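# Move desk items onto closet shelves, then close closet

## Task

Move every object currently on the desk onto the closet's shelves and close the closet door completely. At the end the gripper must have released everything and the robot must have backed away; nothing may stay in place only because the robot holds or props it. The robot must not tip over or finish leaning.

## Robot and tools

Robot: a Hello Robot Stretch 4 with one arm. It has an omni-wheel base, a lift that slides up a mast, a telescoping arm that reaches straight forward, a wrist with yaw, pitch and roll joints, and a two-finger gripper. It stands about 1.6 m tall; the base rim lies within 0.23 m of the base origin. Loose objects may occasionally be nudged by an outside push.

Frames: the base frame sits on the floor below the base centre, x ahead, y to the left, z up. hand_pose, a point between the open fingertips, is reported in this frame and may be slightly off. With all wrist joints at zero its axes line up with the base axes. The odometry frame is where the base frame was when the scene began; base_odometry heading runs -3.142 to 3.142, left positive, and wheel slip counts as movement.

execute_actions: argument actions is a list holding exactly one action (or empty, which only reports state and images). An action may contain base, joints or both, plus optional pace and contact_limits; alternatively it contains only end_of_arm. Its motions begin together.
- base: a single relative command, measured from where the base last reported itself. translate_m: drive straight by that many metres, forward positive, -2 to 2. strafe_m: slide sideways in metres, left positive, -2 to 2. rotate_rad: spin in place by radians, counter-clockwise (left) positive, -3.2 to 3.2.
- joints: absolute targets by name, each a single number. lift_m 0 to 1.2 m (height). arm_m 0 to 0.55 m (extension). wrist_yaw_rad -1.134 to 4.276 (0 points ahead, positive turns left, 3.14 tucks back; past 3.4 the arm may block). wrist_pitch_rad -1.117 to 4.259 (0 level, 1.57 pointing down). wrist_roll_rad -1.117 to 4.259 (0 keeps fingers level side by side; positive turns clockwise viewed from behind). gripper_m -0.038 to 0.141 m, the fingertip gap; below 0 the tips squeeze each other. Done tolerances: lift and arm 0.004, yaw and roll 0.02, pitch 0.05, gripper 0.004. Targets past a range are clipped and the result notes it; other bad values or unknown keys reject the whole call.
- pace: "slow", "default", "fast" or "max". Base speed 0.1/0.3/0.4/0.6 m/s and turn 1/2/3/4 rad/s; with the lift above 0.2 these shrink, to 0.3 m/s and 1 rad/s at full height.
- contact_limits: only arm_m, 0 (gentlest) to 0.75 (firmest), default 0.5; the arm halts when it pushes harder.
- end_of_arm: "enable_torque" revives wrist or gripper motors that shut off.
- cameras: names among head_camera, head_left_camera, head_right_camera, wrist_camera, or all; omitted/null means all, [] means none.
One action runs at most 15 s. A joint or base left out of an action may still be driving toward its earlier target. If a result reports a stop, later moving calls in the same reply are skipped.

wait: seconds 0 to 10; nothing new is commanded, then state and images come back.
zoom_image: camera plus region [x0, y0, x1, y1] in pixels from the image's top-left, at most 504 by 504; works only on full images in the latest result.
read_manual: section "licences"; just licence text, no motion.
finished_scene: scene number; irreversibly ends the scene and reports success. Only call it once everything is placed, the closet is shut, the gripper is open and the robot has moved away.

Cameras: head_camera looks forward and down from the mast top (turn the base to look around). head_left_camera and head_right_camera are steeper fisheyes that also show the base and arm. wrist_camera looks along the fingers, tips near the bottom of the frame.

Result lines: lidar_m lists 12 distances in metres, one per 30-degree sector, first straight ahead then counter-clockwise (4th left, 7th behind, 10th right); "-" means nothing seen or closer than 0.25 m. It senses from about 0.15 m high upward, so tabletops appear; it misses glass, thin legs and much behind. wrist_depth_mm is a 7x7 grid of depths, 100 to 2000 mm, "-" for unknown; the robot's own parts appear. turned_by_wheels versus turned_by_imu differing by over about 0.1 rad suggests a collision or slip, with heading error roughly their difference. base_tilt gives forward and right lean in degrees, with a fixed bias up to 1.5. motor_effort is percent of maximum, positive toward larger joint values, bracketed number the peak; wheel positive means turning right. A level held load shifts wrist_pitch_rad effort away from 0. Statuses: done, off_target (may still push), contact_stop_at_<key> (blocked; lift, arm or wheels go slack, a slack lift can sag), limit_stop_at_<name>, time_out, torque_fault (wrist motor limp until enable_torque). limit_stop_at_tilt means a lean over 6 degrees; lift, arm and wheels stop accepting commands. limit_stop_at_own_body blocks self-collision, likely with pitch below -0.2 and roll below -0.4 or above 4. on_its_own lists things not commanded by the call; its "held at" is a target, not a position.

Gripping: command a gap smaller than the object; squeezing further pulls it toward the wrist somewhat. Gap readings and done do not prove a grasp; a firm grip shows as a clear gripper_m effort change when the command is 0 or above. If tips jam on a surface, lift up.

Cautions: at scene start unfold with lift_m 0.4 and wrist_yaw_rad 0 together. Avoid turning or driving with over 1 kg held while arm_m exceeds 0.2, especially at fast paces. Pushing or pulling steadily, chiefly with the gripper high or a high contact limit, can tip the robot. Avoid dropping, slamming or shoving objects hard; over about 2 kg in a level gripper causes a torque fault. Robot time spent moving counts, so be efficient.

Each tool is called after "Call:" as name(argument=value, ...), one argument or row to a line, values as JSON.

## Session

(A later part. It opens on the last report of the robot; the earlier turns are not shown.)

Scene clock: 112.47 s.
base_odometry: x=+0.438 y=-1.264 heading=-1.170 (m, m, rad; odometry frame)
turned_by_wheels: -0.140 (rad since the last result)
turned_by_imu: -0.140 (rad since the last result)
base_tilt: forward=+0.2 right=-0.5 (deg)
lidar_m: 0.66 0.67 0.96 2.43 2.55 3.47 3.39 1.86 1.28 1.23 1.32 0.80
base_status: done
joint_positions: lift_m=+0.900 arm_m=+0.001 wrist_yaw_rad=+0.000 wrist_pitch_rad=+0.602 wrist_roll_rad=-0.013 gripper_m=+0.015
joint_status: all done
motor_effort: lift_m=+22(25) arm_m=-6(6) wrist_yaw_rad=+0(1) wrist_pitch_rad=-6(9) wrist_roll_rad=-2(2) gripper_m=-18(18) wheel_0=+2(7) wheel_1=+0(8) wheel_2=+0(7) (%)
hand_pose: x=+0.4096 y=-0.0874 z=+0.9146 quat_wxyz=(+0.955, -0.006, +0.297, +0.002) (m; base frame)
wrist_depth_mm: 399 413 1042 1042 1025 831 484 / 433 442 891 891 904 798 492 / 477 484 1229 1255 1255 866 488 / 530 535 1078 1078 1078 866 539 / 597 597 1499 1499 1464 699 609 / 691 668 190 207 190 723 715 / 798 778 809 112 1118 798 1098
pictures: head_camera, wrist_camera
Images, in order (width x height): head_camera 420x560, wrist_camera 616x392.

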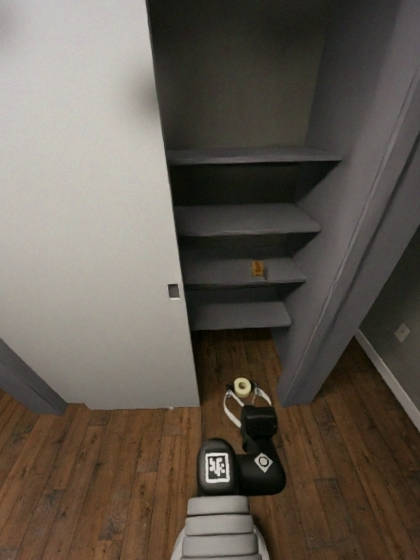

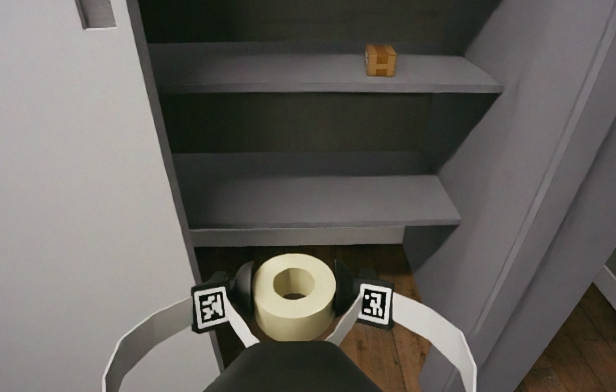

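Call:
execute_actions(
  actions=[
    {"base":{"strafe_m":-0.04},"pace":"fast"},
  ],
  cameras=[],
)

Call:
execute_actions(
  actions=[
    {"base":{"translate_m":0.27},"joints":{"arm_m":0.36}},
  ],
  cameras=["wrist_camera","head_left_camera"],
)

Scene clock: 113.73 s.
base_odometry: x=+0.401 y=-1.280 heading=-1.170 (m, m, rad; odometry frame)
turned_by_wheels: +0.000 (rad since the last result)
turned_by_imu: +0.000 (rad since the last result)
base_tilt: forward=+0.2 right=-0.4 (deg)
lidar_m: 0.70 0.70 0.97 2.49 2.59 3.50 2.94 1.77 1.25 1.18 1.28 0.76
base_status: done
joint_positions: lift_m=+0.900 arm_m=+0.001 wrist_yaw_rad=+0.000 wrist_pitch_rad=+0.602 wrist_roll_rad=-0.013 gripper_m=+0.015
joint_status: not commanded
motor_effort: lift_m=+22(22) arm_m=-6(6) wrist_yaw_rad=+1(1) wrist_pitch_rad=-6(8) wrist_roll_rad=-3(3) gripper_m=-18(19) wheel_0=+3(10) wheel_1=+2(12) wheel_2=+0(0) (%)
hand_pose: x=+0.4096 y=-0.0874 z=+0.9146 quat_wxyz=(+0.955, -0.006, +0.297, +0.002) (m; base frame)
wrist_depth_mm: 399 1025 1025 1060 1042 768 433 / 433 759 891 904 904 778 445 / 477 500 1255 1229 1229 778 480 / 530 544 1060 1078 1078 615 539 / 597 609 1499 1464 1430 627 615 / 683 668 190 208 190 699 1229 / 788 778 842 112 1118 788 1118
pictures: none
No camera images: the call's "cameras" was empty. Leave "cameras" out to get every camera's image.

Scene clock: 116.10 s.
base_odometry: x=+0.507 y=-1.528 heading=-1.170 (m, m, rad; odometry frame)
turned_by_wheels: +0.000 (rad since the last result)
turned_by_imu: -0.001 (rad since the last result)
base_tilt: forward=+0.1 right=-0.4 (deg)
lidar_m: 0.70 0.42 0.58 2.48 2.59 3.51 3.68 1.79 1.25 1.20 0.55 0.57
base_status: done
joint_positions: lift_m=+0.900 arm_m=+0.359 wrist_yaw_rad=+0.000 wrist_pitch_rad=+0.602 wrist_roll_rad=-0.013 gripper_m=+0.015
joint_status: all done
motor_effort: lift_m=+22(22) arm_m=+6(6) wrist_yaw_rad=+0(2) wrist_pitch_rad=-7(6) wrist_roll_rad=-3(3) gripper_m=-18(18) wheel_0=+4(11) wheel_1=+3(8) wheel_2=-3(9) (%)
hand_pose: x=+0.7677 y=-0.0874 z=+0.9147 quat_wxyz=(+0.955, -0.006, +0.296, +0.002) (m; base frame)
wrist_depth_mm: 480 484 488 496 496 504 508 / 521 525 539 544 544 549 535 / 535 539 535 539 544 544 521 / 418 424 421 424 424 427 427 / 343 347 347 347 351 279 349 / 291 293 190 207 190 277 294 / 256 247 256 112 262 262 267
pictures: head_left_camera, wrist_camera
Images, in order (width x height): head_left_camera 420x672, wrist_camera 616x392.

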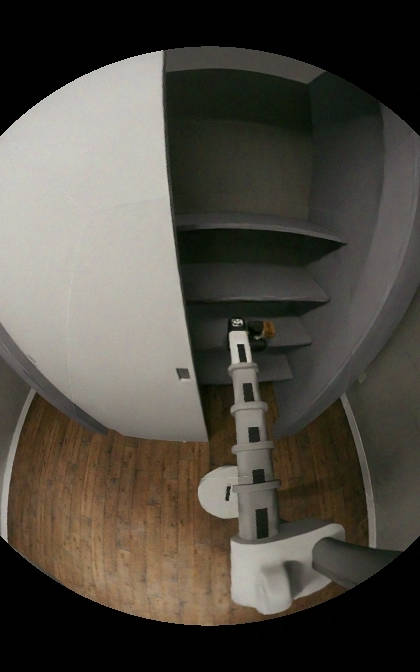

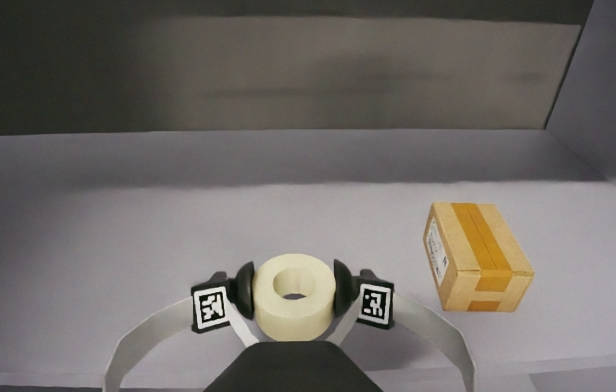

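Call:
execute_actions(
  actions=[
    {"joints":{"arm_m":0.43}},
  ],
  cameras=[],
)

Call:
execute_actions(
  actions=[
    {"joints":{"lift_m":0.853},"pace":"slow"},
  ],
  cameras=["wrist_camera"],
)

Scene clock: 117.67 s.
base_odometry: x=+0.507 y=-1.528 heading=-1.170 (m, m, rad; odometry frame)
turned_by_wheels: +0.000 (rad since the last result)
turned_by_imu: +0.000 (rad since the last result)
base_tilt: forward=+0.1 right=-0.4 (deg)
lidar_m: 0.69 0.42 0.58 2.48 2.58 3.57 3.69 1.77 1.27 1.17 0.55 0.56
base_status: not commanded
joint_positions: lift_m=+0.900 arm_m=+0.429 wrist_yaw_rad=+0.000 wrist_pitch_rad=+0.602 wrist_roll_rad=-0.013 gripper_m=+0.015
joint_status: all done
motor_effort: lift_m=+22(22) arm_m=+6(7) wrist_yaw_rad=+1(0) wrist_pitch_rad=-6(8) wrist_roll_rad=-3(2) gripper_m=-17(18) wheel_0=+4(4) wheel_1=+3(3) wheel_2=-2(3) (%)
hand_pose: x=+0.8376 y=-0.0874 z=+0.9147 quat_wxyz=(+0.955, -0.006, +0.296, +0.002) (m; base frame)
wrist_depth_mm: 421 427 424 433 433 436 439 / 455 462 466 473 477 477 480 / 492 496 504 508 512 517 512 / 418 424 421 427 424 427 430 / 343 345 347 349 349 351 347 / 290 293 190 208 190 244 242 / 254 247 256 112 256 215 211
pictures: none
No camera images: the call's "cameras" was empty. Leave "cameras" out to get every camera's image.

Scene clock: 118.93 s.
base_odometry: x=+0.507 y=-1.528 heading=-1.170 (m, m, rad; odometry frame)
turned_by_wheels: +0.000 (rad since the last result)
turned_by_imu: +0.000 (rad since the last result)
base_tilt: forward=+0.2 right=-0.5 (deg)
lidar_m: 0.70 0.40 0.59 2.50 2.60 3.54 3.70 1.78 1.25 1.20 0.55 0.58
base_status: not commanded
joint_positions: lift_m=+0.853 arm_m=+0.429 wrist_yaw_rad=+0.000 wrist_pitch_rad=+0.602 wrist_roll_rad=-0.013 gripper_m=+0.015
joint_status: all done
motor_effort: lift_m=+17(21) arm_m=+6(6) wrist_yaw_rad=+0(1) wrist_pitch_rad=-6(7) wrist_roll_rad=-3(3) gripper_m=-18(17) wheel_0=+4(4) wheel_1=+3(3) wheel_2=-2(3) (%)
hand_pose: x=+0.8376 y=-0.0874 z=+0.8681 quat_wxyz=(+0.955, -0.006, +0.296, +0.002) (m; base frame)
wrist_depth_mm: 418 424 427 433 433 439 439 / 455 462 466 469 473 477 480 / 436 433 439 439 439 442 449 / 340 342 343 345 345 345 345 / 278 281 283 283 285 236 213 / 236 238 190 208 190 227 186 / 206 201 208 111 208 202 201
pictures: wrist_camera
Images, in order (width x height): wrist_camera 616x392.

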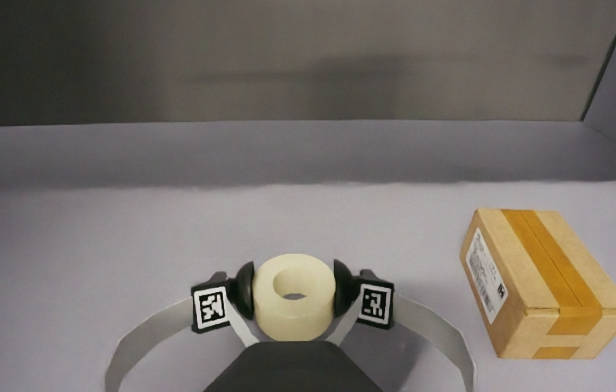

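Call:
execute_actions(
  actions=[
    {"joints":{"lift_m":0.849},"pace":"slow"},
  ],
  cameras=[],
)

Call:
execute_actions(
  actions=[
    {"joints":{"gripper_m":0.075}},
  ],
  cameras=["wrist_camera"],
)

Scene clock: 119.70 s.
base_odometry: x=+0.507 y=-1.528 heading=-1.170 (m, m, rad; odometry frame)
turned_by_wheels: +0.000 (rad since the last result)
turned_by_imu: +0.000 (rad since the last result)
base_tilt: forward=+0.1 right=-0.4 (deg)
lidar_m: 0.72 0.43 0.58 2.49 2.59 3.53 3.67 1.75 1.26 1.19 0.55 0.57
base_status: not commanded
joint_positions: lift_m=+0.849 arm_m=+0.429 wrist_yaw_rad=+0.000 wrist_pitch_rad=+0.602 wrist_roll_rad=-0.013 gripper_m=+0.015
joint_status: all done
motor_effort: lift_m=+17(17) arm_m=+6(6) wrist_yaw_rad=+0(1) wrist_pitch_rad=-7(6) wrist_roll_rad=-2(3) gripper_m=-18(17) wheel_0=+4(4) wheel_1=+3(3) wheel_2=-2(2) (%)
hand_pose: x=+0.8376 y=-0.0874 z=+0.8641 quat_wxyz=(+0.955, -0.006, +0.296, +0.002) (m; base frame)
wrist_depth_mm: 421 424 424 427 433 439 439 / 452 459 466 469 473 477 477 / 430 430 427 430 436 433 442 / 334 334 336 336 340 342 342 / 273 276 276 279 278 235 208 / 231 232 191 208 189 221 182 / 203 196 204 112 204 198 198
pictures: none
No camera images: the call's "cameras" was empty. Leave "cameras" out to get every camera's image.

Scene clock: 121.10 s.
base_odometry: x=+0.507 y=-1.528 heading=-1.170 (m, m, rad; odometry frame)
turned_by_wheels: +0.000 (rad since the last result)
turned_by_imu: +0.000 (rad since the last result)
base_tilt: forward=+0.2 right=-0.5 (deg)
lidar_m: 0.71 0.40 0.57 2.49 2.61 3.53 3.66 1.80 1.26 1.19 0.56 0.56
base_status: not commanded
joint_positions: lift_m=+0.849 arm_m=+0.429 wrist_yaw_rad=+0.000 wrist_pitch_rad=+0.602 wrist_roll_rad=-0.013 gripper_m=+0.075
joint_status: all done
motor_effort: lift_m=+17(17) arm_m=+6(6) wrist_yaw_rad=+0(0) wrist_pitch_rad=-5(6) wrist_roll_rad=-3(3) gripper_m=-2(19) wheel_0=+4(4) wheel_1=+3(3) wheel_2=-2(3) (%)
hand_pose: x=+0.8377 y=-0.0874 z=+0.8641 quat_wxyz=(+0.955, -0.006, +0.296, +0.002) (m; base frame)
wrist_depth_mm: 418 421 427 430 436 439 439 / 455 459 462 469 477 473 477 / 430 430 430 430 433 436 439 / 338 336 338 338 340 342 342 / 274 276 278 278 279 236 208 / 231 233 198 213 203 223 182 / 203 202 209 112 204 200 198
pictures: wrist_camera
Images, in order (width x height): wrist_camera 616x392.

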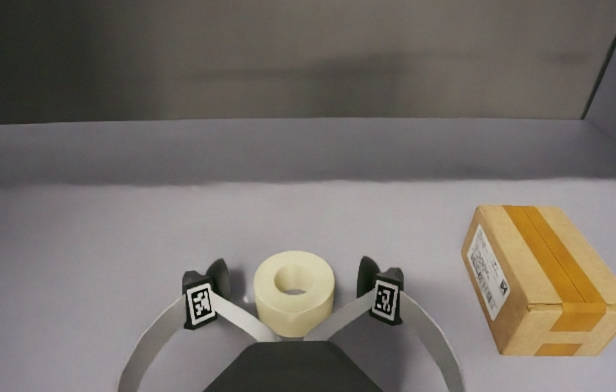

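Call:
execute_actions(
  actions=[
    {"base":{"translate_m":-0.27},"joints":{"arm_m":0.0,"lift_m":0.87},"pace":"fast"},
  ],
  cameras=["head_camera"],
)

Call:
execute_actions(
  actions=[
    {"base":{"rotate_rad":-2.86},"joints":{"lift_m":0.22,"gripper_m":0.12},"pace":"max"},
  ],
  cameras=["head_camera"],
)

Scene clock: 124.00 s.
base_odometry: x=+0.401 y=-1.280 heading=-1.170 (m, m, rad; odometry frame)
turned_by_wheels: +0.000 (rad since the last result)
turned_by_imu: +0.001 (rad since the last result)
base_tilt: forward=+0.1 right=-0.5 (deg)
lidar_m: 0.68 0.70 0.98 2.48 2.58 3.50 2.91 1.78 1.25 1.19 1.27 0.75
base_status: done
joint_positions: lift_m=+0.870 arm_m=+0.001 wrist_yaw_rad=+0.000 wrist_pitch_rad=+0.602 wrist_roll_rad=-0.013 gripper_m=+0.075
joint_status: all done
motor_effort: lift_m=+23(24) arm_m=-6(8) wrist_yaw_rad=+2(2) wrist_pitch_rad=-8(7) wrist_roll_rad=-3(3) gripper_m=-1(0) wheel_0=-2(8) wheel_1=-2(8) wheel_2=-1(19) (%)
hand_pose: x=+0.4097 y=-0.0875 z=+0.8846 quat_wxyz=(+0.955, -0.006, +0.297, +0.002) (m; base frame)
wrist_depth_mm: 399 976 1025 1042 1025 768 433 / 433 732 1138 1182 1160 759 445 / 473 500 1229 1229 1229 778 477 / 530 544 1025 1042 1078 621 530 / 597 597 1499 1464 1366 627 621 / 683 668 198 1255 197 715 1182 / 788 768 878 112 1078 788 1078
pictures: head_camera
Images, in order (width x height): head_camera 420x560.

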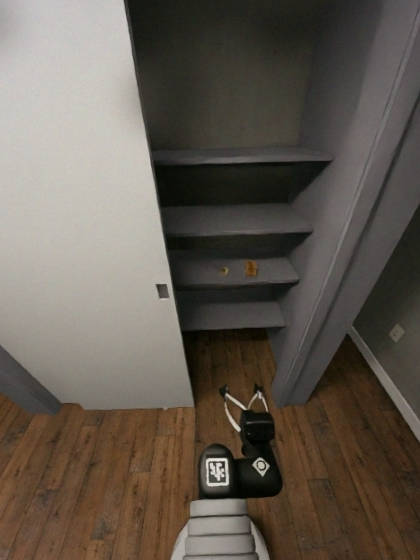

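Scene clock: 126.73 s.
base_odometry: x=+0.401 y=-1.280 heading=+2.254 (m, m, rad; odometry frame)
turned_by_wheels: -2.859 (rad since the last result)
turned_by_imu: -2.860 (rad since the last result)
base_tilt: forward=+0.2 right=-0.4 (deg)
lidar_m: 2.37 1.40 1.18 1.18 0.77 0.87 0.70 0.80 1.44 2.46 2.94 2.53
base_status: done
joint_positions: lift_m=+0.220 arm_m=+0.001 wrist_yaw_rad=+0.000 wrist_pitch_rad=+0.602 wrist_roll_rad=-0.013 gripper_m=+0.120
joint_status: all done
motor_effort: lift_m=+19(19) arm_m=-6(6) wrist_yaw_rad=+0(2) wrist_pitch_rad=-5(6) wrist_roll_rad=-3(3) gripper_m=+1(2) wheel_0=+5(9) wheel_1=+4(11) wheel_2=+1(12) (%)
hand_pose: x=+0.4097 y=-0.0874 z=+0.2350 quat_wxyz=(+0.955, -0.006, +0.296, +0.002) (m; base frame)
wrist_depth_mm: 1308 1618 - - - - - / 1182 1255 1255 1229 1229 1281 1281 / 891 878 891 891 891 904 904 / 691 691 683 691 707 699 707 / 569 574 574 574 574 574 574 / 477 455 459 492 216 484 484 / 418 415 430 112 421 418 424
pictures: head_camera
Images, in order (width x height): head_camera 420x560.

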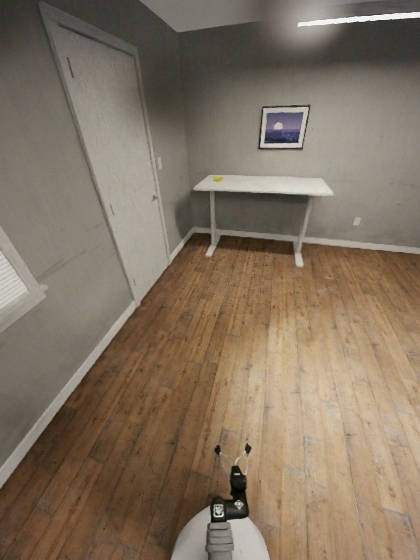

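Call:
execute_actions(
  actions=[
    {"base":{"translate_m":1.95},"joints":{"lift_m":1.04},"pace":"max"},
  ],
  cameras=["head_camera","wrist_camera"],
)

Scene clock: 131.67 s.
base_odometry: x=-0.830 y=+0.232 heading=+2.255 (m, m, rad; odometry frame)
turned_by_wheels: +0.001 (rad since the last result)
turned_by_imu: -0.010 (rad since the last result)
base_tilt: forward=+0.2 right=-0.4 (deg)
lidar_m: 0.66 0.75 0.67 0.67 0.78 1.40 2.54 3.03 3.00 1.33 0.74 0.64
base_status: done
joint_positions: lift_m=+1.040 arm_m=+0.001 wrist_yaw_rad=+0.000 wrist_pitch_rad=+0.602 wrist_roll_rad=-0.013 gripper_m=+0.120
joint_status: all done
motor_effort: lift_m=+22(26) arm_m=-6(6) wrist_yaw_rad=+1(1) wrist_pitch_rad=-7(6) wrist_roll_rad=-3(3) gripper_m=+0(1) wheel_0=+3(9) wheel_1=+2(10) wheel_2=+3(19) (%)
hand_pose: x=+0.4097 y=-0.0874 z=+1.0548 quat_wxyz=(+0.955, -0.006, +0.296, +0.002) (m; base frame)
wrist_depth_mm: 750 960 1182 1098 1078 1025 976 / 768 1008 1229 778 842 854 878 / 778 946 603 609 615 615 621 / 798 1042 1430 521 500 480 477 / 809 1060 1618 1661 1576 1464 1366 / 842 991 1366 1430 216 1464 1430 / 878 1078 1281 112 1255 1229 1255
pictures: head_camera, wrist_camera
Images, in order (width x height): head_camera 420x560, wrist_camera 616x392.

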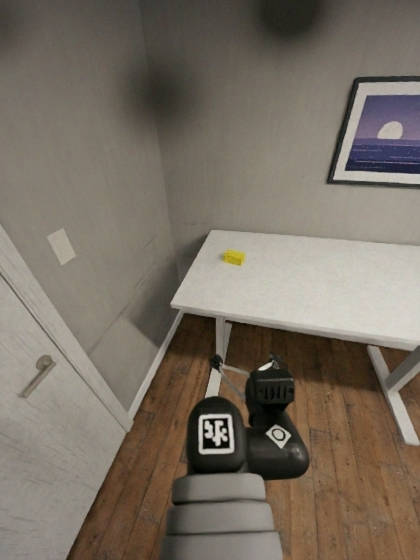

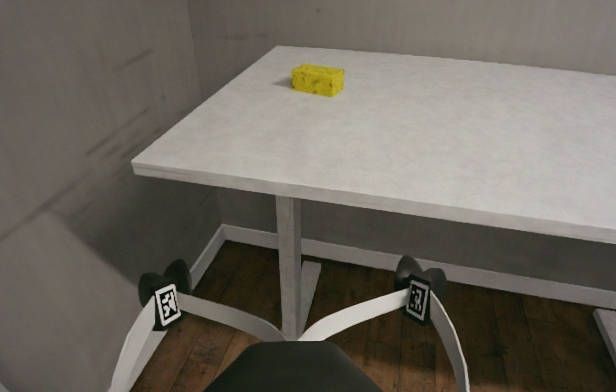

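Call:
execute_actions(
  actions=[
    {"base":{"strafe_m":0.067},"joints":{"wrist_yaw_rad":-0.42,"gripper_m":0.135},"pace":"fast"},
  ],
  cameras=[],
)

Call:
execute_actions(
  actions=[
    {"base":{"translate_m":0.14},"joints":{"arm_m":0.4},"pace":"fast"},
  ],
  cameras=["head_camera","wrist_camera"],
)

Scene clock: 136.87 s.
base_odometry: x=-0.882 y=+0.190 heading=+2.254 (m, m, rad; odometry frame)
turned_by_wheels: +0.000 (rad since the last result)
turned_by_imu: +0.000 (rad since the last result)
base_tilt: forward=+0.1 right=-0.5 (deg)
lidar_m: 0.66 0.65 0.58 0.60 0.72 1.32 2.51 2.99 3.08 2.90 0.80 0.64
base_status: done
joint_positions: lift_m=+1.040 arm_m=+0.001 wrist_yaw_rad=-0.420 wrist_pitch_rad=+0.602 wrist_roll_rad=-0.013 gripper_m=+0.135
joint_status: all done
motor_effort: lift_m=+22(22) arm_m=-6(6) wrist_yaw_rad=+0(6) wrist_pitch_rad=-6(7) wrist_roll_rad=-3(2) gripper_m=+1(1) wheel_0=-3(12) wheel_1=+0(13) wheel_2=+0(1) (%)
hand_pose: x=+0.3534 y=-0.1767 z=+1.0548 quat_wxyz=(+0.934, +0.056, +0.291, -0.197) (m; base frame)
wrist_depth_mm: 1060 1078 1098 1182 1160 1229 1281 / 1098 778 778 842 854 866 891 / 661 609 603 603 609 621 654 / 521 521 1430 1576 1661 1708 1756 / 1160 1537 1661 1708 1708 1661 1618 / 1160 211 1366 1430 1366 1397 1464 / 1118 1281 1281 112 1255 1255 1229
pictures: none
No camera images: the call's "cameras" was empty. Leave "cameras" out to get every camera's image.

Scene clock: 138.80 s.
base_odometry: x=-0.971 y=+0.298 heading=+2.255 (m, m, rad; odometry frame)
turned_by_wheels: +0.001 (rad since the last result)
turned_by_imu: +0.000 (rad since the last result)
base_tilt: forward=+0.1 right=-0.5 (deg)
lidar_m: 0.52 0.68 0.53 0.57 0.68 1.27 2.65 3.14 3.11 1.10 0.61 0.56
base_status: done
joint_positions: lift_m=+1.040 arm_m=+0.399 wrist_yaw_rad=-0.420 wrist_pitch_rad=+0.602 wrist_roll_rad=-0.013 gripper_m=+0.135
joint_status: all done
motor_effort: lift_m=+22(22) arm_m=+6(8) wrist_yaw_rad=+0(2) wrist_pitch_rad=-4(6) wrist_roll_rad=-3(2) gripper_m=+1(1) wheel_0=+4(9) wheel_1=+3(7) wheel_2=+1(11) (%)
hand_pose: x=+0.7514 y=-0.1767 z=+1.0548 quat_wxyz=(+0.935, +0.056, +0.291, -0.197) (m; base frame)
wrist_depth_mm: 621 654 668 699 732 759 788 / 676 699 723 750 778 798 820 / 732 640 597 603 603 615 615 / 809 469 433 473 477 477 477 / 820 384 377 375 392 392 389 / 334 210 310 330 310 319 329 / 283 282 291 112 286 285 290
pictures: head_camera, wrist_camera
Images, in order (width x height): head_camera 420x560, wrist_camera 616x392.

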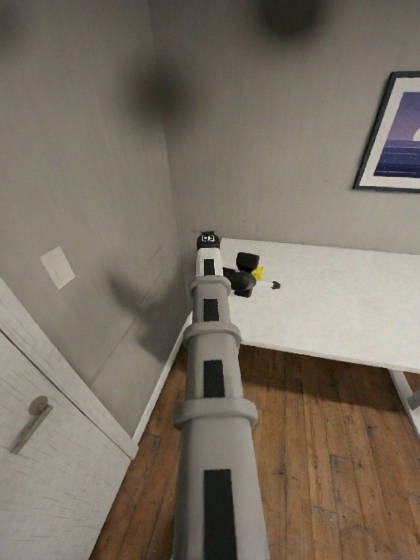

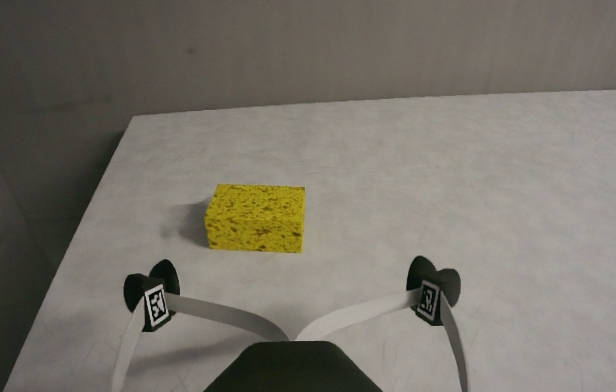

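Call:
execute_actions(
  actions=[
    {"base":{"strafe_m":-0.017},"joints":{"arm_m":0.55,"lift_m":1.02,"gripper_m":0.141}},
  ],
  cameras=["wrist_camera"],
)

Scene clock: 140.80 s.
base_odometry: x=-0.957 y=+0.309 heading=+2.255 (m, m, rad; odometry frame)
turned_by_wheels: +0.000 (rad since the last result)
turned_by_imu: +0.000 (rad since the last result)
base_tilt: forward=+0.2 right=-0.5 (deg)
lidar_m: 0.53 0.70 0.54 0.58 0.72 1.29 2.65 3.13 3.10 1.11 0.62 0.53
base_status: done
joint_positions: lift_m=+1.020 arm_m=+0.548 wrist_yaw_rad=-0.420 wrist_pitch_rad=+0.602 wrist_roll_rad=-0.013 gripper_m=+0.141
joint_status: all done
motor_effort: lift_m=+18(21) arm_m=+6(7) wrist_yaw_rad=+0(0) wrist_pitch_rad=-6(6) wrist_roll_rad=-2(3) gripper_m=+0(0) wheel_0=+4(10) wheel_1=-3(9) wheel_2=+0(1) (%)
hand_pose: x=+0.9006 y=-0.1768 z=+1.0352 quat_wxyz=(+0.935, +0.056, +0.291, -0.197) (m; base frame)
wrist_depth_mm: 496 521 539 554 580 603 634 / 539 559 585 615 640 668 691 / 585 591 564 559 569 569 574 / 647 436 436 439 439 442 445 / 707 359 359 359 362 364 364 / 317 208 268 253 247 298 306 / 264 260 264 112 266 265 271
pictures: wrist_camera
Images, in order (width x height): wrist_camera 616x392.

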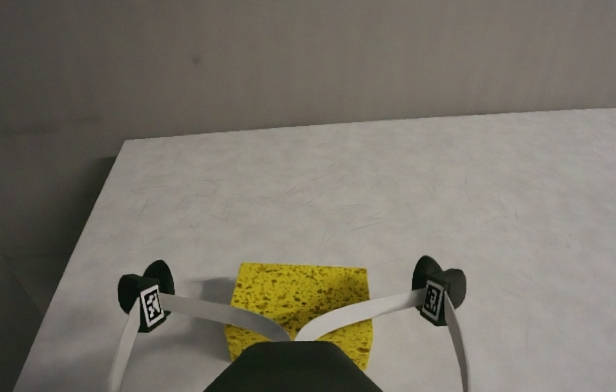

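Call:
execute_actions(
  actions=[
    {"joints":{"lift_m":0.967}},
  ],
  cameras=["wrist_camera"],
)

Scene clock: 142.07 s.
base_odometry: x=-0.957 y=+0.309 heading=+2.255 (m, m, rad; odometry frame)
turned_by_wheels: +0.000 (rad since the last result)
turned_by_imu: +0.000 (rad since the last result)
base_tilt: forward=+0.1 right=-0.4 (deg)
lidar_m: 0.53 0.69 0.53 0.57 0.68 1.30 2.67 3.16 3.09 1.12 0.63 0.52
base_status: not commanded
joint_positions: lift_m=+0.967 arm_m=+0.548 wrist_yaw_rad=-0.420 wrist_pitch_rad=+0.602 wrist_roll_rad=-0.013 gripper_m=+0.141
joint_status: all done
motor_effort: lift_m=+17(18) arm_m=+6(6) wrist_yaw_rad=+0(0) wrist_pitch_rad=-7(5) wrist_roll_rad=-2(3) gripper_m=+1(1) wheel_0=+4(4) wheel_1=-3(3) wheel_2=+0(0) (%)
hand_pose: x=+0.9006 y=-0.1768 z=+0.9822 quat_wxyz=(+0.935, +0.056, +0.291, -0.197) (m; base frame)
wrist_depth_mm: 500 512 539 554 585 609 634 / 539 554 574 591 609 640 661 / 574 442 439 442 445 449 459 / 621 347 347 349 349 349 351 / 283 283 240 224 278 289 287 / 238 208 221 213 211 236 242 / 209 208 215 112 211 211 212
pictures: wrist_camera
Images, in order (width x height): wrist_camera 616x392.

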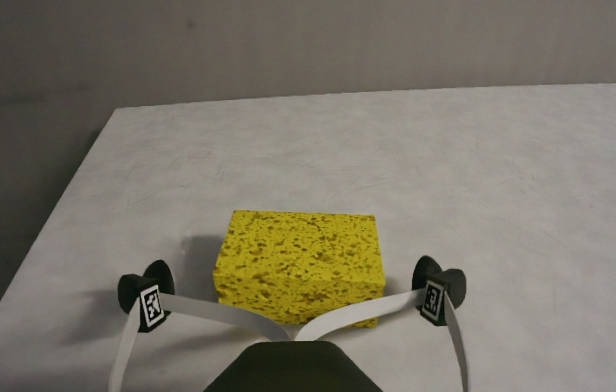

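Call:
execute_actions(
  actions=[
    {"base":{"translate_m":0.018},"joints":{"lift_m":0.964}},
  ],
  cameras=[],
)

Call:
execute_actions(
  actions=[
    {"joints":{"gripper_m":0.05}},
  ],
  cameras=["wrist_camera"],
)

Scene clock: 143.37 s.
base_odometry: x=-0.969 y=+0.323 heading=+2.255 (m, m, rad; odometry frame)
turned_by_wheels: +0.000 (rad since the last result)
turned_by_imu: +0.000 (rad since the last result)
base_tilt: forward=+0.2 right=-0.4 (deg)
lidar_m: 0.51 0.71 0.56 0.56 0.71 1.30 2.67 3.16 3.11 1.05 0.61 0.49
base_status: done
joint_positions: lift_m=+0.964 arm_m=+0.548 wrist_yaw_rad=-0.420 wrist_pitch_rad=+0.602 wrist_roll_rad=-0.013 gripper_m=+0.141
joint_status: all done
motor_effort: lift_m=+18(18) arm_m=+5(6) wrist_yaw_rad=+0(0) wrist_pitch_rad=-6(5) wrist_roll_rad=-3(3) gripper_m=+0(0) wheel_0=+4(7) wheel_1=+3(6) wheel_2=-2(13) (%)
hand_pose: x=+0.9007 y=-0.1768 z=+0.9791 quat_wxyz=(+0.935, +0.056, +0.291, -0.197) (m; base frame)
wrist_depth_mm: 484 500 521 539 564 591 609 / 517 544 564 574 597 615 640 / 569 436 436 436 442 442 452 / 615 340 342 342 343 345 347 / 278 278 271 220 228 285 283 / 235 209 200 198 198 233 240 / 206 205 211 112 208 206 208
pictures: none
No camera images: the call's "cameras" was empty. Leave "cameras" out to get every camera's image.

Scene clock: 145.30 s.
base_odometry: x=-0.969 y=+0.323 heading=+2.255 (m, m, rad; odometry frame)
turned_by_wheels: +0.000 (rad since the last result)
turned_by_imu: +0.000 (rad since the last result)
base_tilt: forward=+0.2 right=-0.5 (deg)
lidar_m: 0.50 0.67 0.54 0.59 0.66 1.31 2.66 3.15 3.11 1.06 0.57 0.50
base_status: not commanded
joint_positions: lift_m=+0.964 arm_m=+0.548 wrist_yaw_rad=-0.420 wrist_pitch_rad=+0.602 wrist_roll_rad=-0.013 gripper_m=+0.050
joint_status: all done
motor_effort: lift_m=+18(18) arm_m=+5(6) wrist_yaw_rad=+0(0) wrist_pitch_rad=-6(5) wrist_roll_rad=-3(3) gripper_m=-22(22) wheel_0=+4(4) wheel_1=+3(3) wheel_2=-1(2) (%)
hand_pose: x=+0.9007 y=-0.1768 z=+0.9791 quat_wxyz=(+0.935, +0.056, +0.291, -0.197) (m; base frame)
wrist_depth_mm: 484 504 521 539 564 591 609 / 517 544 554 580 591 615 640 / 569 436 436 436 442 445 449 / 609 342 342 343 345 347 347 / 278 279 214 208 273 283 282 / 235 185 187 187 186 240 238 / 206 204 206 111 208 207 208
pictures: wrist_camera
Images, in order (width x height): wrist_camera 616x392.

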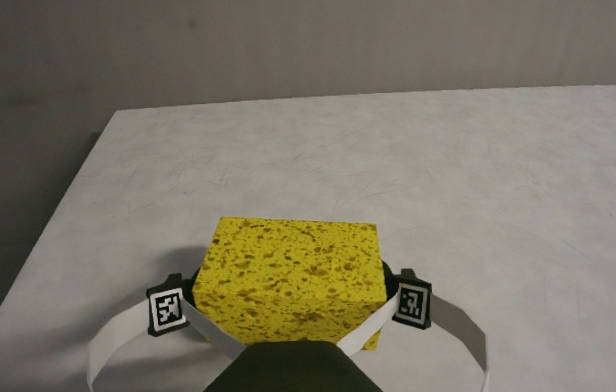

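Call:
execute_actions(
  actions=[],
)

Scene clock: 146.73 s.
base_odometry: x=-0.969 y=+0.323 heading=+2.255 (m, m, rad; odometry frame)
turned_by_wheels: +0.000 (rad since the last result)
turned_by_imu: +0.000 (rad since the last result)
base_tilt: forward=+0.1 right=-0.5 (deg)
lidar_m: 0.49 0.70 0.55 0.56 0.71 1.29 2.66 3.16 3.11 1.06 0.59 0.51
base_status: not commanded
joint_positions: lift_m=+0.964 arm_m=+0.548 wrist_yaw_rad=-0.420 wrist_pitch_rad=+0.602 wrist_roll_rad=-0.013 gripper_m=+0.050
joint_status: all done
motor_effort: lift_m=+18(18) arm_m=+5(6) wrist_yaw_rad=+1(0) wrist_pitch_rad=-6(5) wrist_roll_rad=-3(3) gripper_m=-21(22) wheel_0=+4(4) wheel_1=+3(3) wheel_2=-2(2) (%)
hand_pose: x=+0.9007 y=-0.1768 z=+0.9791 quat_wxyz=(+0.935, +0.056, +0.291, -0.197) (m; base frame)
wrist_depth_mm: 484 508 521 539 564 597 609 / 521 544 559 580 597 621 647 / 574 436 433 436 439 445 452 / 609 340 342 342 343 345 347 / 278 281 214 208 273 283 283 / 236 185 187 187 186 239 238 / 205 204 206 112 208 207 208
pictures: head_camera, head_left_camera, head_right_camera, wrist_camera
Images, in order (width x height): head_camera 420x560, head_left_camera 420x672, head_right_camera 420x672, wrist_camera 616x392.

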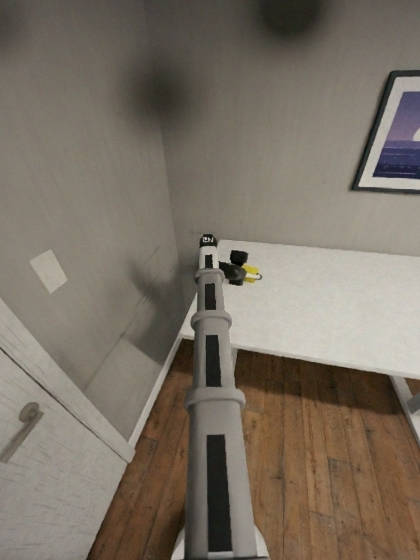

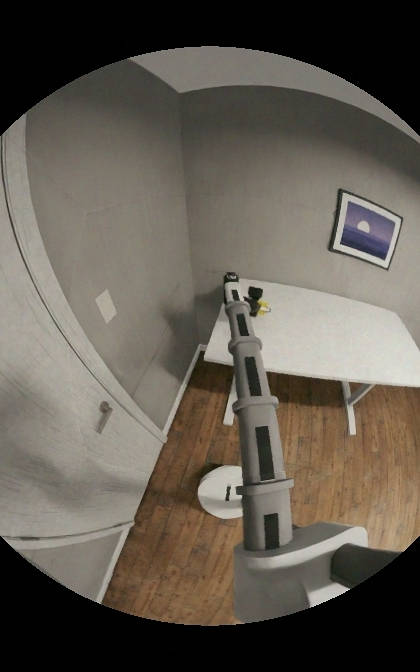

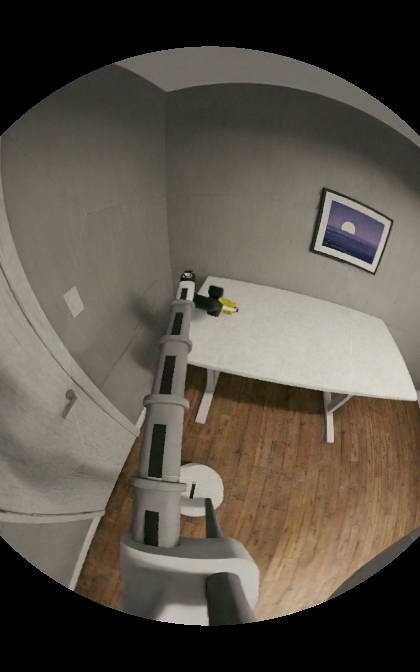

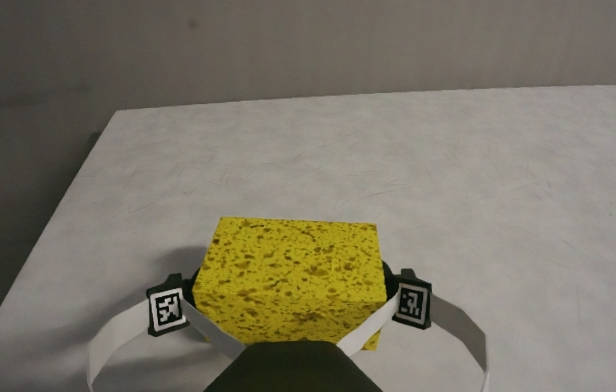

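Call:
execute_actions(
  actions=[
    {"joints":{"lift_m":1.01}},
  ],
  cameras=["wrist_camera"],
)

Call:
execute_actions(
  actions=[
    {"joints":{"arm_m":0.0,"wrist_yaw_rad":0.0},"pace":"fast"},
  ],
  cameras=["wrist_camera","head_left_camera"],
)

Scene clock: 148.00 s.
base_odometry: x=-0.969 y=+0.323 heading=+2.255 (m, m, rad; odometry frame)
turned_by_wheels: +0.000 (rad since the last result)
turned_by_imu: +0.000 (rad since the last result)
base_tilt: forward=+0.2 right=-0.5 (deg)
lidar_m: 0.52 0.70 0.54 0.58 0.65 1.30 2.65 3.16 3.11 1.06 0.58 0.52
base_status: not commanded
joint_positions: lift_m=+1.010 arm_m=+0.548 wrist_yaw_rad=-0.420 wrist_pitch_rad=+0.602 wrist_roll_rad=-0.013 gripper_m=+0.050
joint_status: all done
motor_effort: lift_m=+23(24) arm_m=+5(5) wrist_yaw_rad=+0(0) wrist_pitch_rad=-5(5) wrist_roll_rad=-2(3) gripper_m=-22(21) wheel_0=+4(4) wheel_1=+3(3) wheel_2=-2(1) (%)
hand_pose: x=+0.9007 y=-0.1768 z=+1.0247 quat_wxyz=(+0.935, +0.056, +0.291, -0.197) (m; base frame)
wrist_depth_mm: 484 504 521 544 564 591 615 / 521 539 564 597 615 647 683 / 569 574 535 535 544 544 544 / 627 415 421 421 421 424 424 / 691 343 215 208 336 347 347 / 303 184 187 187 185 294 293 / 251 250 253 112 255 254 260
pictures: wrist_camera
Images, in order (width x height): wrist_camera 616x392.

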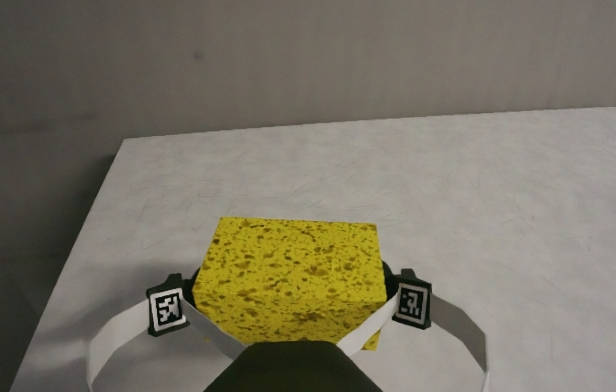

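Scene clock: 150.20 s.
base_odometry: x=-0.969 y=+0.323 heading=+2.255 (m, m, rad; odometry frame)
turned_by_wheels: +0.000 (rad since the last result)
turned_by_imu: +0.000 (rad since the last result)
base_tilt: forward=+0.1 right=-0.4 (deg)
lidar_m: 0.48 0.70 0.55 0.57 0.71 1.32 2.66 3.19 3.11 1.04 0.60 0.50
base_status: not commanded
joint_positions: lift_m=+1.010 arm_m=+0.001 wrist_yaw_rad=+0.000 wrist_pitch_rad=+0.602 wrist_roll_rad=-0.013 gripper_m=+0.050
joint_status: all done
motor_effort: lift_m=+23(23) arm_m=-6(4) wrist_yaw_rad=+2(1) wrist_pitch_rad=-6(8) wrist_roll_rad=-3(3) gripper_m=-21(21) wheel_0=+4(4) wheel_1=+3(3) wheel_2=-2(2) (%)
hand_pose: x=+0.4097 y=-0.0875 z=+1.0246 quat_wxyz=(+0.955, -0.006, +0.297, +0.002) (m; base frame)
wrist_depth_mm: 654 854 1060 991 960 904 866 / 668 878 1138 750 759 759 788 / 676 904 544 535 544 544 554 / 707 462 421 424 427 427 430 / 715 946 214 207 351 351 349 / 741 185 187 188 186 1366 1336 / 768 1025 1229 112 1255 1205 1255
pictures: head_left_camera, wrist_camera
Images, in order (width x height): head_left_camera 420x672, wrist_camera 616x392.

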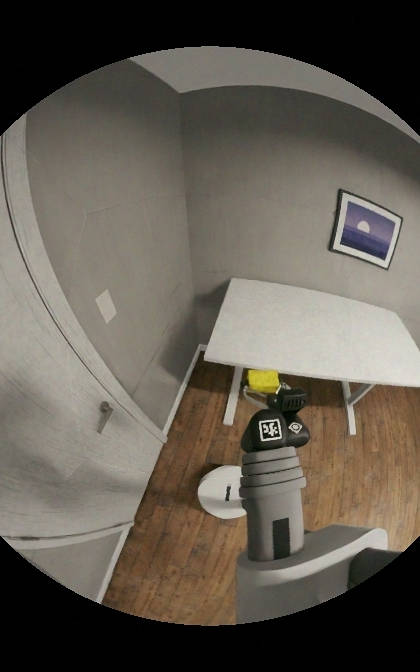

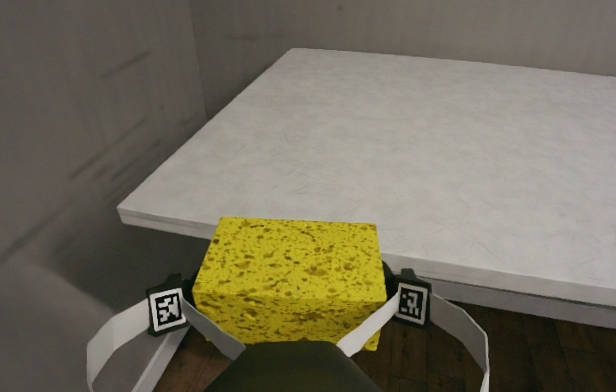

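Call:
execute_actions(
  actions=[
    {"base":{"translate_m":-2.0},"pace":"max"},
  ],
  cameras=[],
)

Call:
execute_actions(
  actions=[
    {"joints":{"lift_m":0.63},"pace":"fast"},
  ],
  cameras=["head_left_camera"],
)

Scene clock: 158.23 s.
base_odometry: x=+0.295 y=-1.227 heading=+2.255 (m, m, rad; odometry frame)
turned_by_wheels: +0.000 (rad since the last result)
turned_by_imu: +0.011 (rad since the last result)
base_tilt: forward=+0.1 right=-0.4 (deg)
lidar_m: 2.23 1.30 1.09 1.13 0.85 0.81 0.81 0.89 2.53 2.53 3.01 2.44
base_status: done
joint_positions: lift_m=+1.010 arm_m=+0.001 wrist_yaw_rad=+0.000 wrist_pitch_rad=+0.602 wrist_roll_rad=-0.013 gripper_m=+0.050
joint_status: not commanded
motor_effort: lift_m=+23(23) arm_m=-6(6) wrist_yaw_rad=+1(2) wrist_pitch_rad=-8(7) wrist_roll_rad=-2(3) gripper_m=-21(21) wheel_0=-3(12) wheel_1=-3(7) wheel_2=+1(10) (%)
hand_pose: x=+0.4097 y=-0.0874 z=+1.0246 quat_wxyz=(+0.955, -0.006, +0.297, +0.002) (m; base frame)
wrist_depth_mm: 1205 1499 - - - - - / 1205 1576 - - - - - / 1255 1661 - - - - - / 1308 1756 - - - - - / 1336 1618 214 208 1618 1708 1661 / 1308 184 187 187 186 1430 1397 / 1205 1229 1205 111 1229 1205 1255
pictures: none
No camera images: the call's "cameras" was empty. Leave "cameras" out to get every camera's image.

Scene clock: 160.27 s.
base_odometry: x=+0.295 y=-1.227 heading=+2.255 (m, m, rad; odometry frame)
turned_by_wheels: +0.000 (rad since the last result)
turned_by_imu: +0.000 (rad since the last result)
base_tilt: forward=+0.1 right=-0.4 (deg)
lidar_m: 2.23 1.31 1.12 1.11 0.87 0.81 0.79 0.91 2.52 2.56 2.99 2.45
base_status: not commanded
joint_positions: lift_m=+0.630 arm_m=+0.001 wrist_yaw_rad=+0.000 wrist_pitch_rad=+0.602 wrist_roll_rad=-0.013 gripper_m=+0.050
joint_status: all done
motor_effort: lift_m=+18(21) arm_m=-6(6) wrist_yaw_rad=+1(1) wrist_pitch_rad=-6(9) wrist_roll_rad=-4(3) gripper_m=-21(21) wheel_0=-3(3) wheel_1=-3(4) wheel_2=+0(1) (%)
hand_pose: x=+0.4097 y=-0.0874 z=+0.6450 quat_wxyz=(+0.955, -0.006, +0.297, +0.002) (m; base frame)
wrist_depth_mm: 1182 1537 - - - - - / 1205 1576 - - - - - / 1229 1618 1808 1756 1756 1808 1808 / 1229 1366 1397 1397 1430 1397 1430 / 1138 1160 214 208 1098 1118 1160 / 960 185 187 187 186 960 960 / 831 831 854 111 842 842 854
pictures: head_left_camera
Images, in order (width x height): head_left_camera 420x672.

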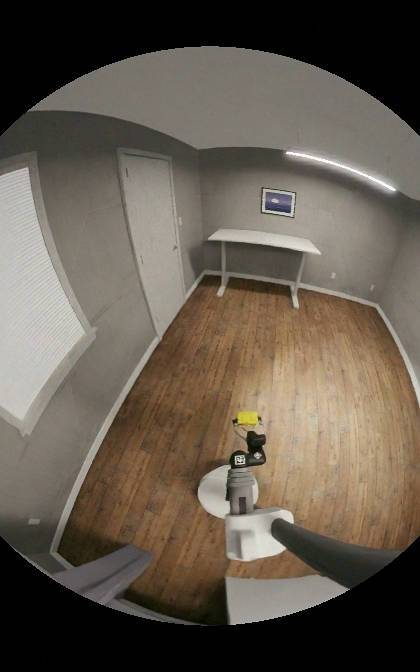

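Call:
execute_actions(
  actions=[
    {"base":{"rotate_rad":2.85},"pace":"fast"},
  ],
  cameras=["head_camera","wrist_camera"],
)

Scene clock: 162.80 s.
base_odometry: x=+0.296 y=-1.227 heading=-1.179 (m, m, rad; odometry frame)
turned_by_wheels: +2.849 (rad since the last result)
turned_by_imu: +2.851 (rad since the last result)
base_tilt: forward=+0.1 right=-0.4 (deg)
lidar_m: 0.84 0.77 1.07 2.57 2.67 3.37 2.89 1.71 1.17 1.10 1.20 0.81
base_status: done
joint_positions: lift_m=+0.630 arm_m=+0.001 wrist_yaw_rad=+0.000 wrist_pitch_rad=+0.602 wrist_roll_rad=-0.013 gripper_m=+0.050
joint_status: not commanded
motor_effort: lift_m=+20(20) arm_m=-6(6) wrist_yaw_rad=+0(1) wrist_pitch_rad=-6(8) wrist_roll_rad=-3(3) gripper_m=-22(22) wheel_0=-2(12) wheel_1=-4(9) wheel_2=-1(9) (%)
hand_pose: x=+0.4098 y=-0.0873 z=+0.6449 quat_wxyz=(+0.955, -0.006, +0.296, +0.002) (m; base frame)
wrist_depth_mm: 480 1138 1160 1138 1118 488 492 / 521 1098 1078 1078 1025 535 530 / 564 1336 1366 1366 1060 585 621 / 634 676 1397 1397 1229 647 1281 / 707 741 214 208 707 741 1138 / 820 185 186 187 186 854 960 / 842 831 842 112 831 842 854
pictures: head_camera, wrist_camera
Images, in order (width x height): head_camera 420x560, wrist_camera 616x392.

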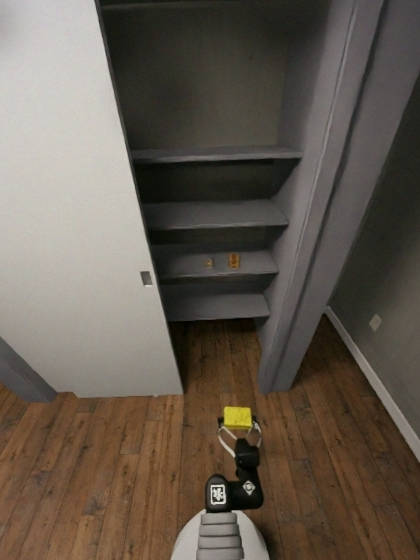

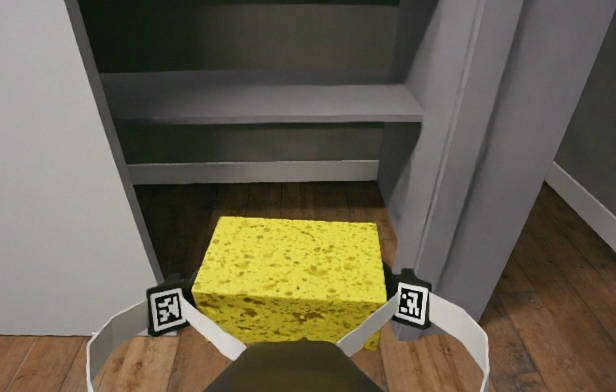

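Call:
zoom_image(
  camera="head_camera",
  region=[100, 120, 320, 420],
)

Region (100, 120, 320, 420) of head_camera's 420x560 image, scaled by 1.680, with more detail than that image has; it fills the left 370 columns of this view, and the rest is white.

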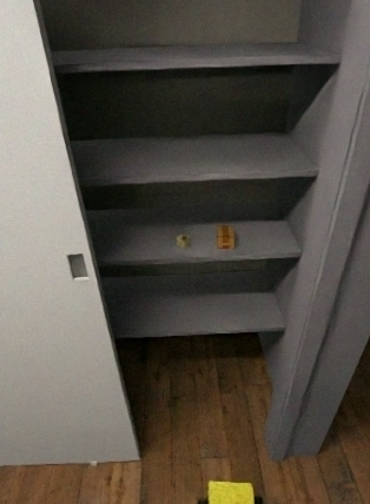

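Call:
execute_actions(
  actions=[
    {"base":{"translate_m":0.33},"joints":{"arm_m":0.22,"lift_m":0.66},"pace":"fast"},
  ],
  cameras=["head_camera","wrist_camera"],
)

Scene clock: 167.90 s.
base_odometry: x=+0.422 y=-1.532 heading=-1.178 (m, m, rad; odometry frame)
turned_by_wheels: +0.000 (rad since the last result)
turned_by_imu: -0.002 (rad since the last result)
base_tilt: forward=+0.2 right=-0.5 (deg)
lidar_m: 0.71 0.48 0.64 2.55 2.66 3.62 3.68 1.68 1.15 1.12 0.60 0.52
base_status: done
joint_positions: lift_m=+0.660 arm_m=+0.219 wrist_yaw_rad=+0.000 wrist_pitch_rad=+0.602 wrist_roll_rad=-0.013 gripper_m=+0.050
joint_status: all done
motor_effort: lift_m=+23(25) arm_m=+6(6) wrist_yaw_rad=+0(2) wrist_pitch_rad=-6(8) wrist_roll_rad=-3(3) gripper_m=-20(22) wheel_0=+2(10) wheel_1=+2(8) wheel_2=+2(15) (%)
hand_pose: x=+0.6277 y=-0.0874 z=+0.6747 quat_wxyz=(+0.955, -0.006, +0.296, +0.002) (m; base frame)
wrist_depth_mm: 634 640 640 654 661 609 439 / 683 691 707 707 723 609 445 / 759 750 768 759 778 621 449 / 661 661 661 661 668 615 452 / 539 539 214 207 535 549 452 / 484 184 187 187 185 492 455 / 866 866 866 112 866 580 452
pictures: head_camera, wrist_camera
Images, in order (width x height): head_camera 420x560, wrist_camera 616x392.

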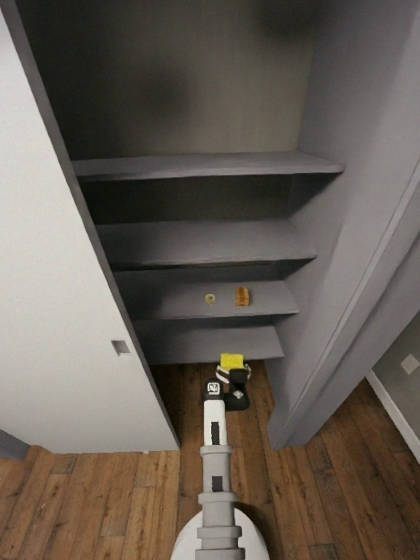

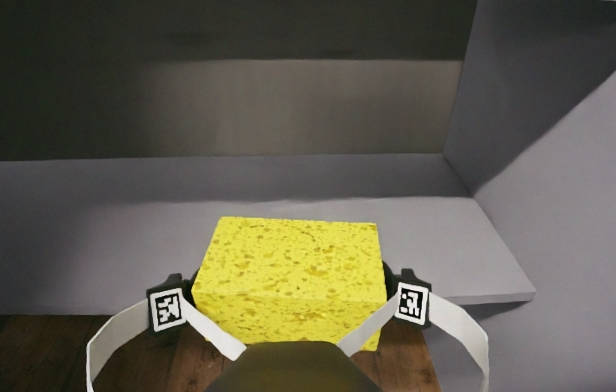

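Call:
execute_actions(
  actions=[
    {"joints":{"arm_m":0.46,"lift_m":0.53},"contact_limits":{"arm_m":0.3}},
  ],
  cameras=["head_camera","wrist_camera"],
)

Scene clock: 170.20 s.
base_odometry: x=+0.422 y=-1.532 heading=-1.178 (m, m, rad; odometry frame)
turned_by_wheels: +0.000 (rad since the last result)
turned_by_imu: +0.000 (rad since the last result)
base_tilt: forward=+0.1 right=-0.5 (deg)
lidar_m: 0.74 0.47 0.63 2.57 2.68 3.58 3.67 1.66 1.14 1.12 0.61 0.53
base_status: not commanded
joint_positions: lift_m=+0.530 arm_m=+0.459 wrist_yaw_rad=+0.000 wrist_pitch_rad=+0.602 wrist_roll_rad=-0.013 gripper_m=+0.050
joint_status: all done
motor_effort: lift_m=+18(22) arm_m=+6(5) wrist_yaw_rad=+1(0) wrist_pitch_rad=-5(5) wrist_roll_rad=-3(3) gripper_m=-20(21) wheel_0=+2(2) wheel_1=+2(2) wheel_2=+2(2) (%)
contact_limits: arm_m 0.3
hand_pose: x=+0.8676 y=-0.0874 z=+0.5451 quat_wxyz=(+0.955, -0.006, +0.296, +0.002) (m; base frame)
wrist_depth_mm: 418 427 427 430 439 442 433 / 455 462 462 473 477 480 439 / 500 508 508 512 517 521 445 / 439 439 442 445 445 445 427 / 359 359 214 208 349 366 366 / 306 184 187 187 186 307 309 / 265 265 267 112 268 266 273
pictures: head_camera, wrist_camera
Images, in order (width x height): head_camera 420x560, wrist_camera 616x392.

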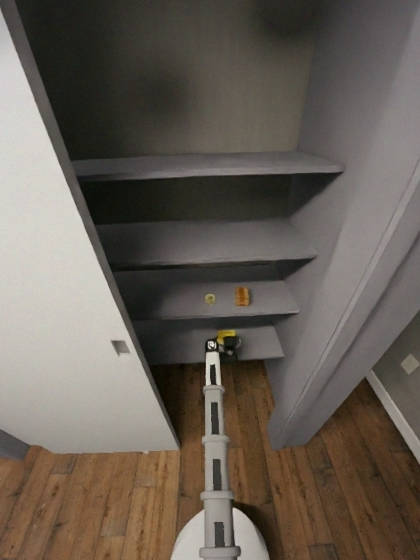

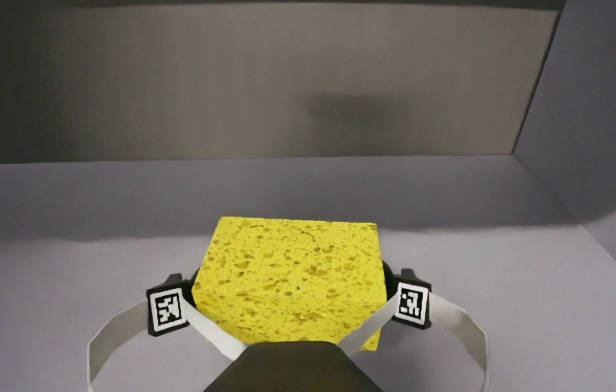

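Call:
execute_actions(
  actions=[
    {"joints":{"lift_m":0.474},"pace":"slow"},
  ],
  cameras=["wrist_camera"],
)

Scene clock: 171.70 s.
base_odometry: x=+0.422 y=-1.532 heading=-1.178 (m, m, rad; odometry frame)
turned_by_wheels: +0.000 (rad since the last result)
turned_by_imu: +0.000 (rad since the last result)
base_tilt: forward=+0.1 right=-0.4 (deg)
lidar_m: 0.74 0.48 0.62 2.55 2.64 3.64 3.66 1.67 1.14 1.11 0.59 0.52
base_status: not commanded
joint_positions: lift_m=+0.474 arm_m=+0.459 wrist_yaw_rad=+0.000 wrist_pitch_rad=+0.602 wrist_roll_rad=-0.013 gripper_m=+0.050
joint_status: all done
motor_effort: lift_m=+17(17) arm_m=+6(6) wrist_yaw_rad=+1(0) wrist_pitch_rad=-7(8) wrist_roll_rad=-2(3) gripper_m=-23(21) wheel_0=+2(2) wheel_1=+2(2) wheel_2=+2(2) (%)
hand_pose: x=+0.8677 y=-0.0874 z=+0.4891 quat_wxyz=(+0.955, -0.006, +0.296, +0.002) (m; base frame)
wrist_depth_mm: 421 424 430 430 436 439 433 / 452 459 466 473 477 480 442 / 439 445 439 442 445 449 427 / 345 345 345 349 349 349 349 / 283 283 215 208 277 286 287 / 238 184 187 187 186 241 242 / 208 207 209 112 211 210 211
pictures: wrist_camera
Images, in order (width x height): wrist_camera 616x392.

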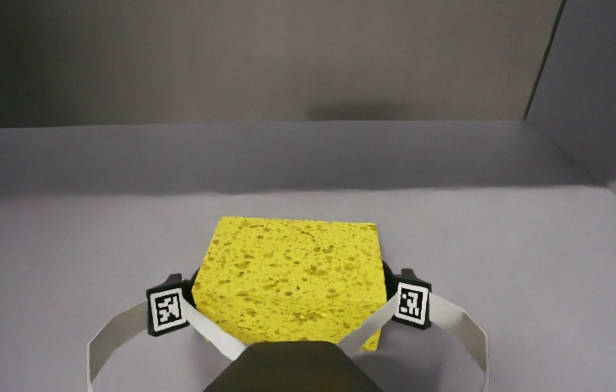

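Call:
execute_actions(
  actions=[
    {"joints":{"lift_m":0.471,"gripper_m":0.135}},
  ],
  cameras=["wrist_camera"],
)

Scene clock: 173.63 s.
base_odometry: x=+0.422 y=-1.532 heading=-1.178 (m, m, rad; odometry frame)
turned_by_wheels: +0.000 (rad since the last result)
turned_by_imu: +0.000 (rad since the last result)
base_tilt: forward=+0.2 right=-0.5 (deg)
lidar_m: 0.73 0.49 0.61 2.57 2.65 3.60 3.64 1.66 1.16 1.10 0.63 0.51
base_status: not commanded
joint_positions: lift_m=+0.471 arm_m=+0.459 wrist_yaw_rad=+0.000 wrist_pitch_rad=+0.602 wrist_roll_rad=-0.013 gripper_m=+0.135
joint_status: all done
motor_effort: lift_m=+18(18) arm_m=+6(6) wrist_yaw_rad=+1(0) wrist_pitch_rad=-6(6) wrist_roll_rad=-3(4) gripper_m=+0(21) wheel_0=+2(2) wheel_1=+2(2) wheel_2=+2(2) (%)
hand_pose: x=+0.8677 y=-0.0874 z=+0.4861 quat_wxyz=(+0.955, -0.006, +0.296, +0.002) (m; base frame)
wrist_depth_mm: 418 424 430 430 433 442 433 / 455 459 469 469 477 484 439 / 436 433 433 436 439 439 421 / 340 342 340 343 343 345 345 / 278 279 235 218 273 283 282 / 235 210 200 198 202 232 237 / 206 205 212 112 208 206 208
pictures: wrist_camera
Images, in order (width x height): wrist_camera 616x392.

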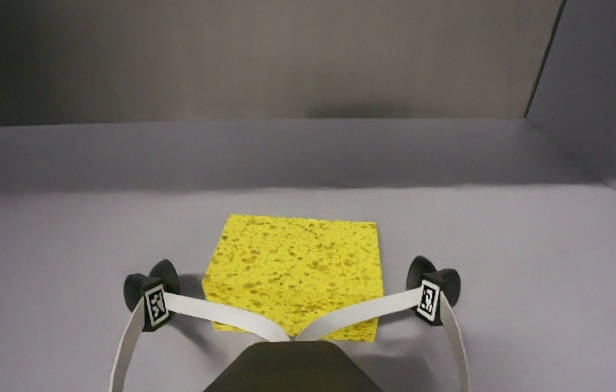

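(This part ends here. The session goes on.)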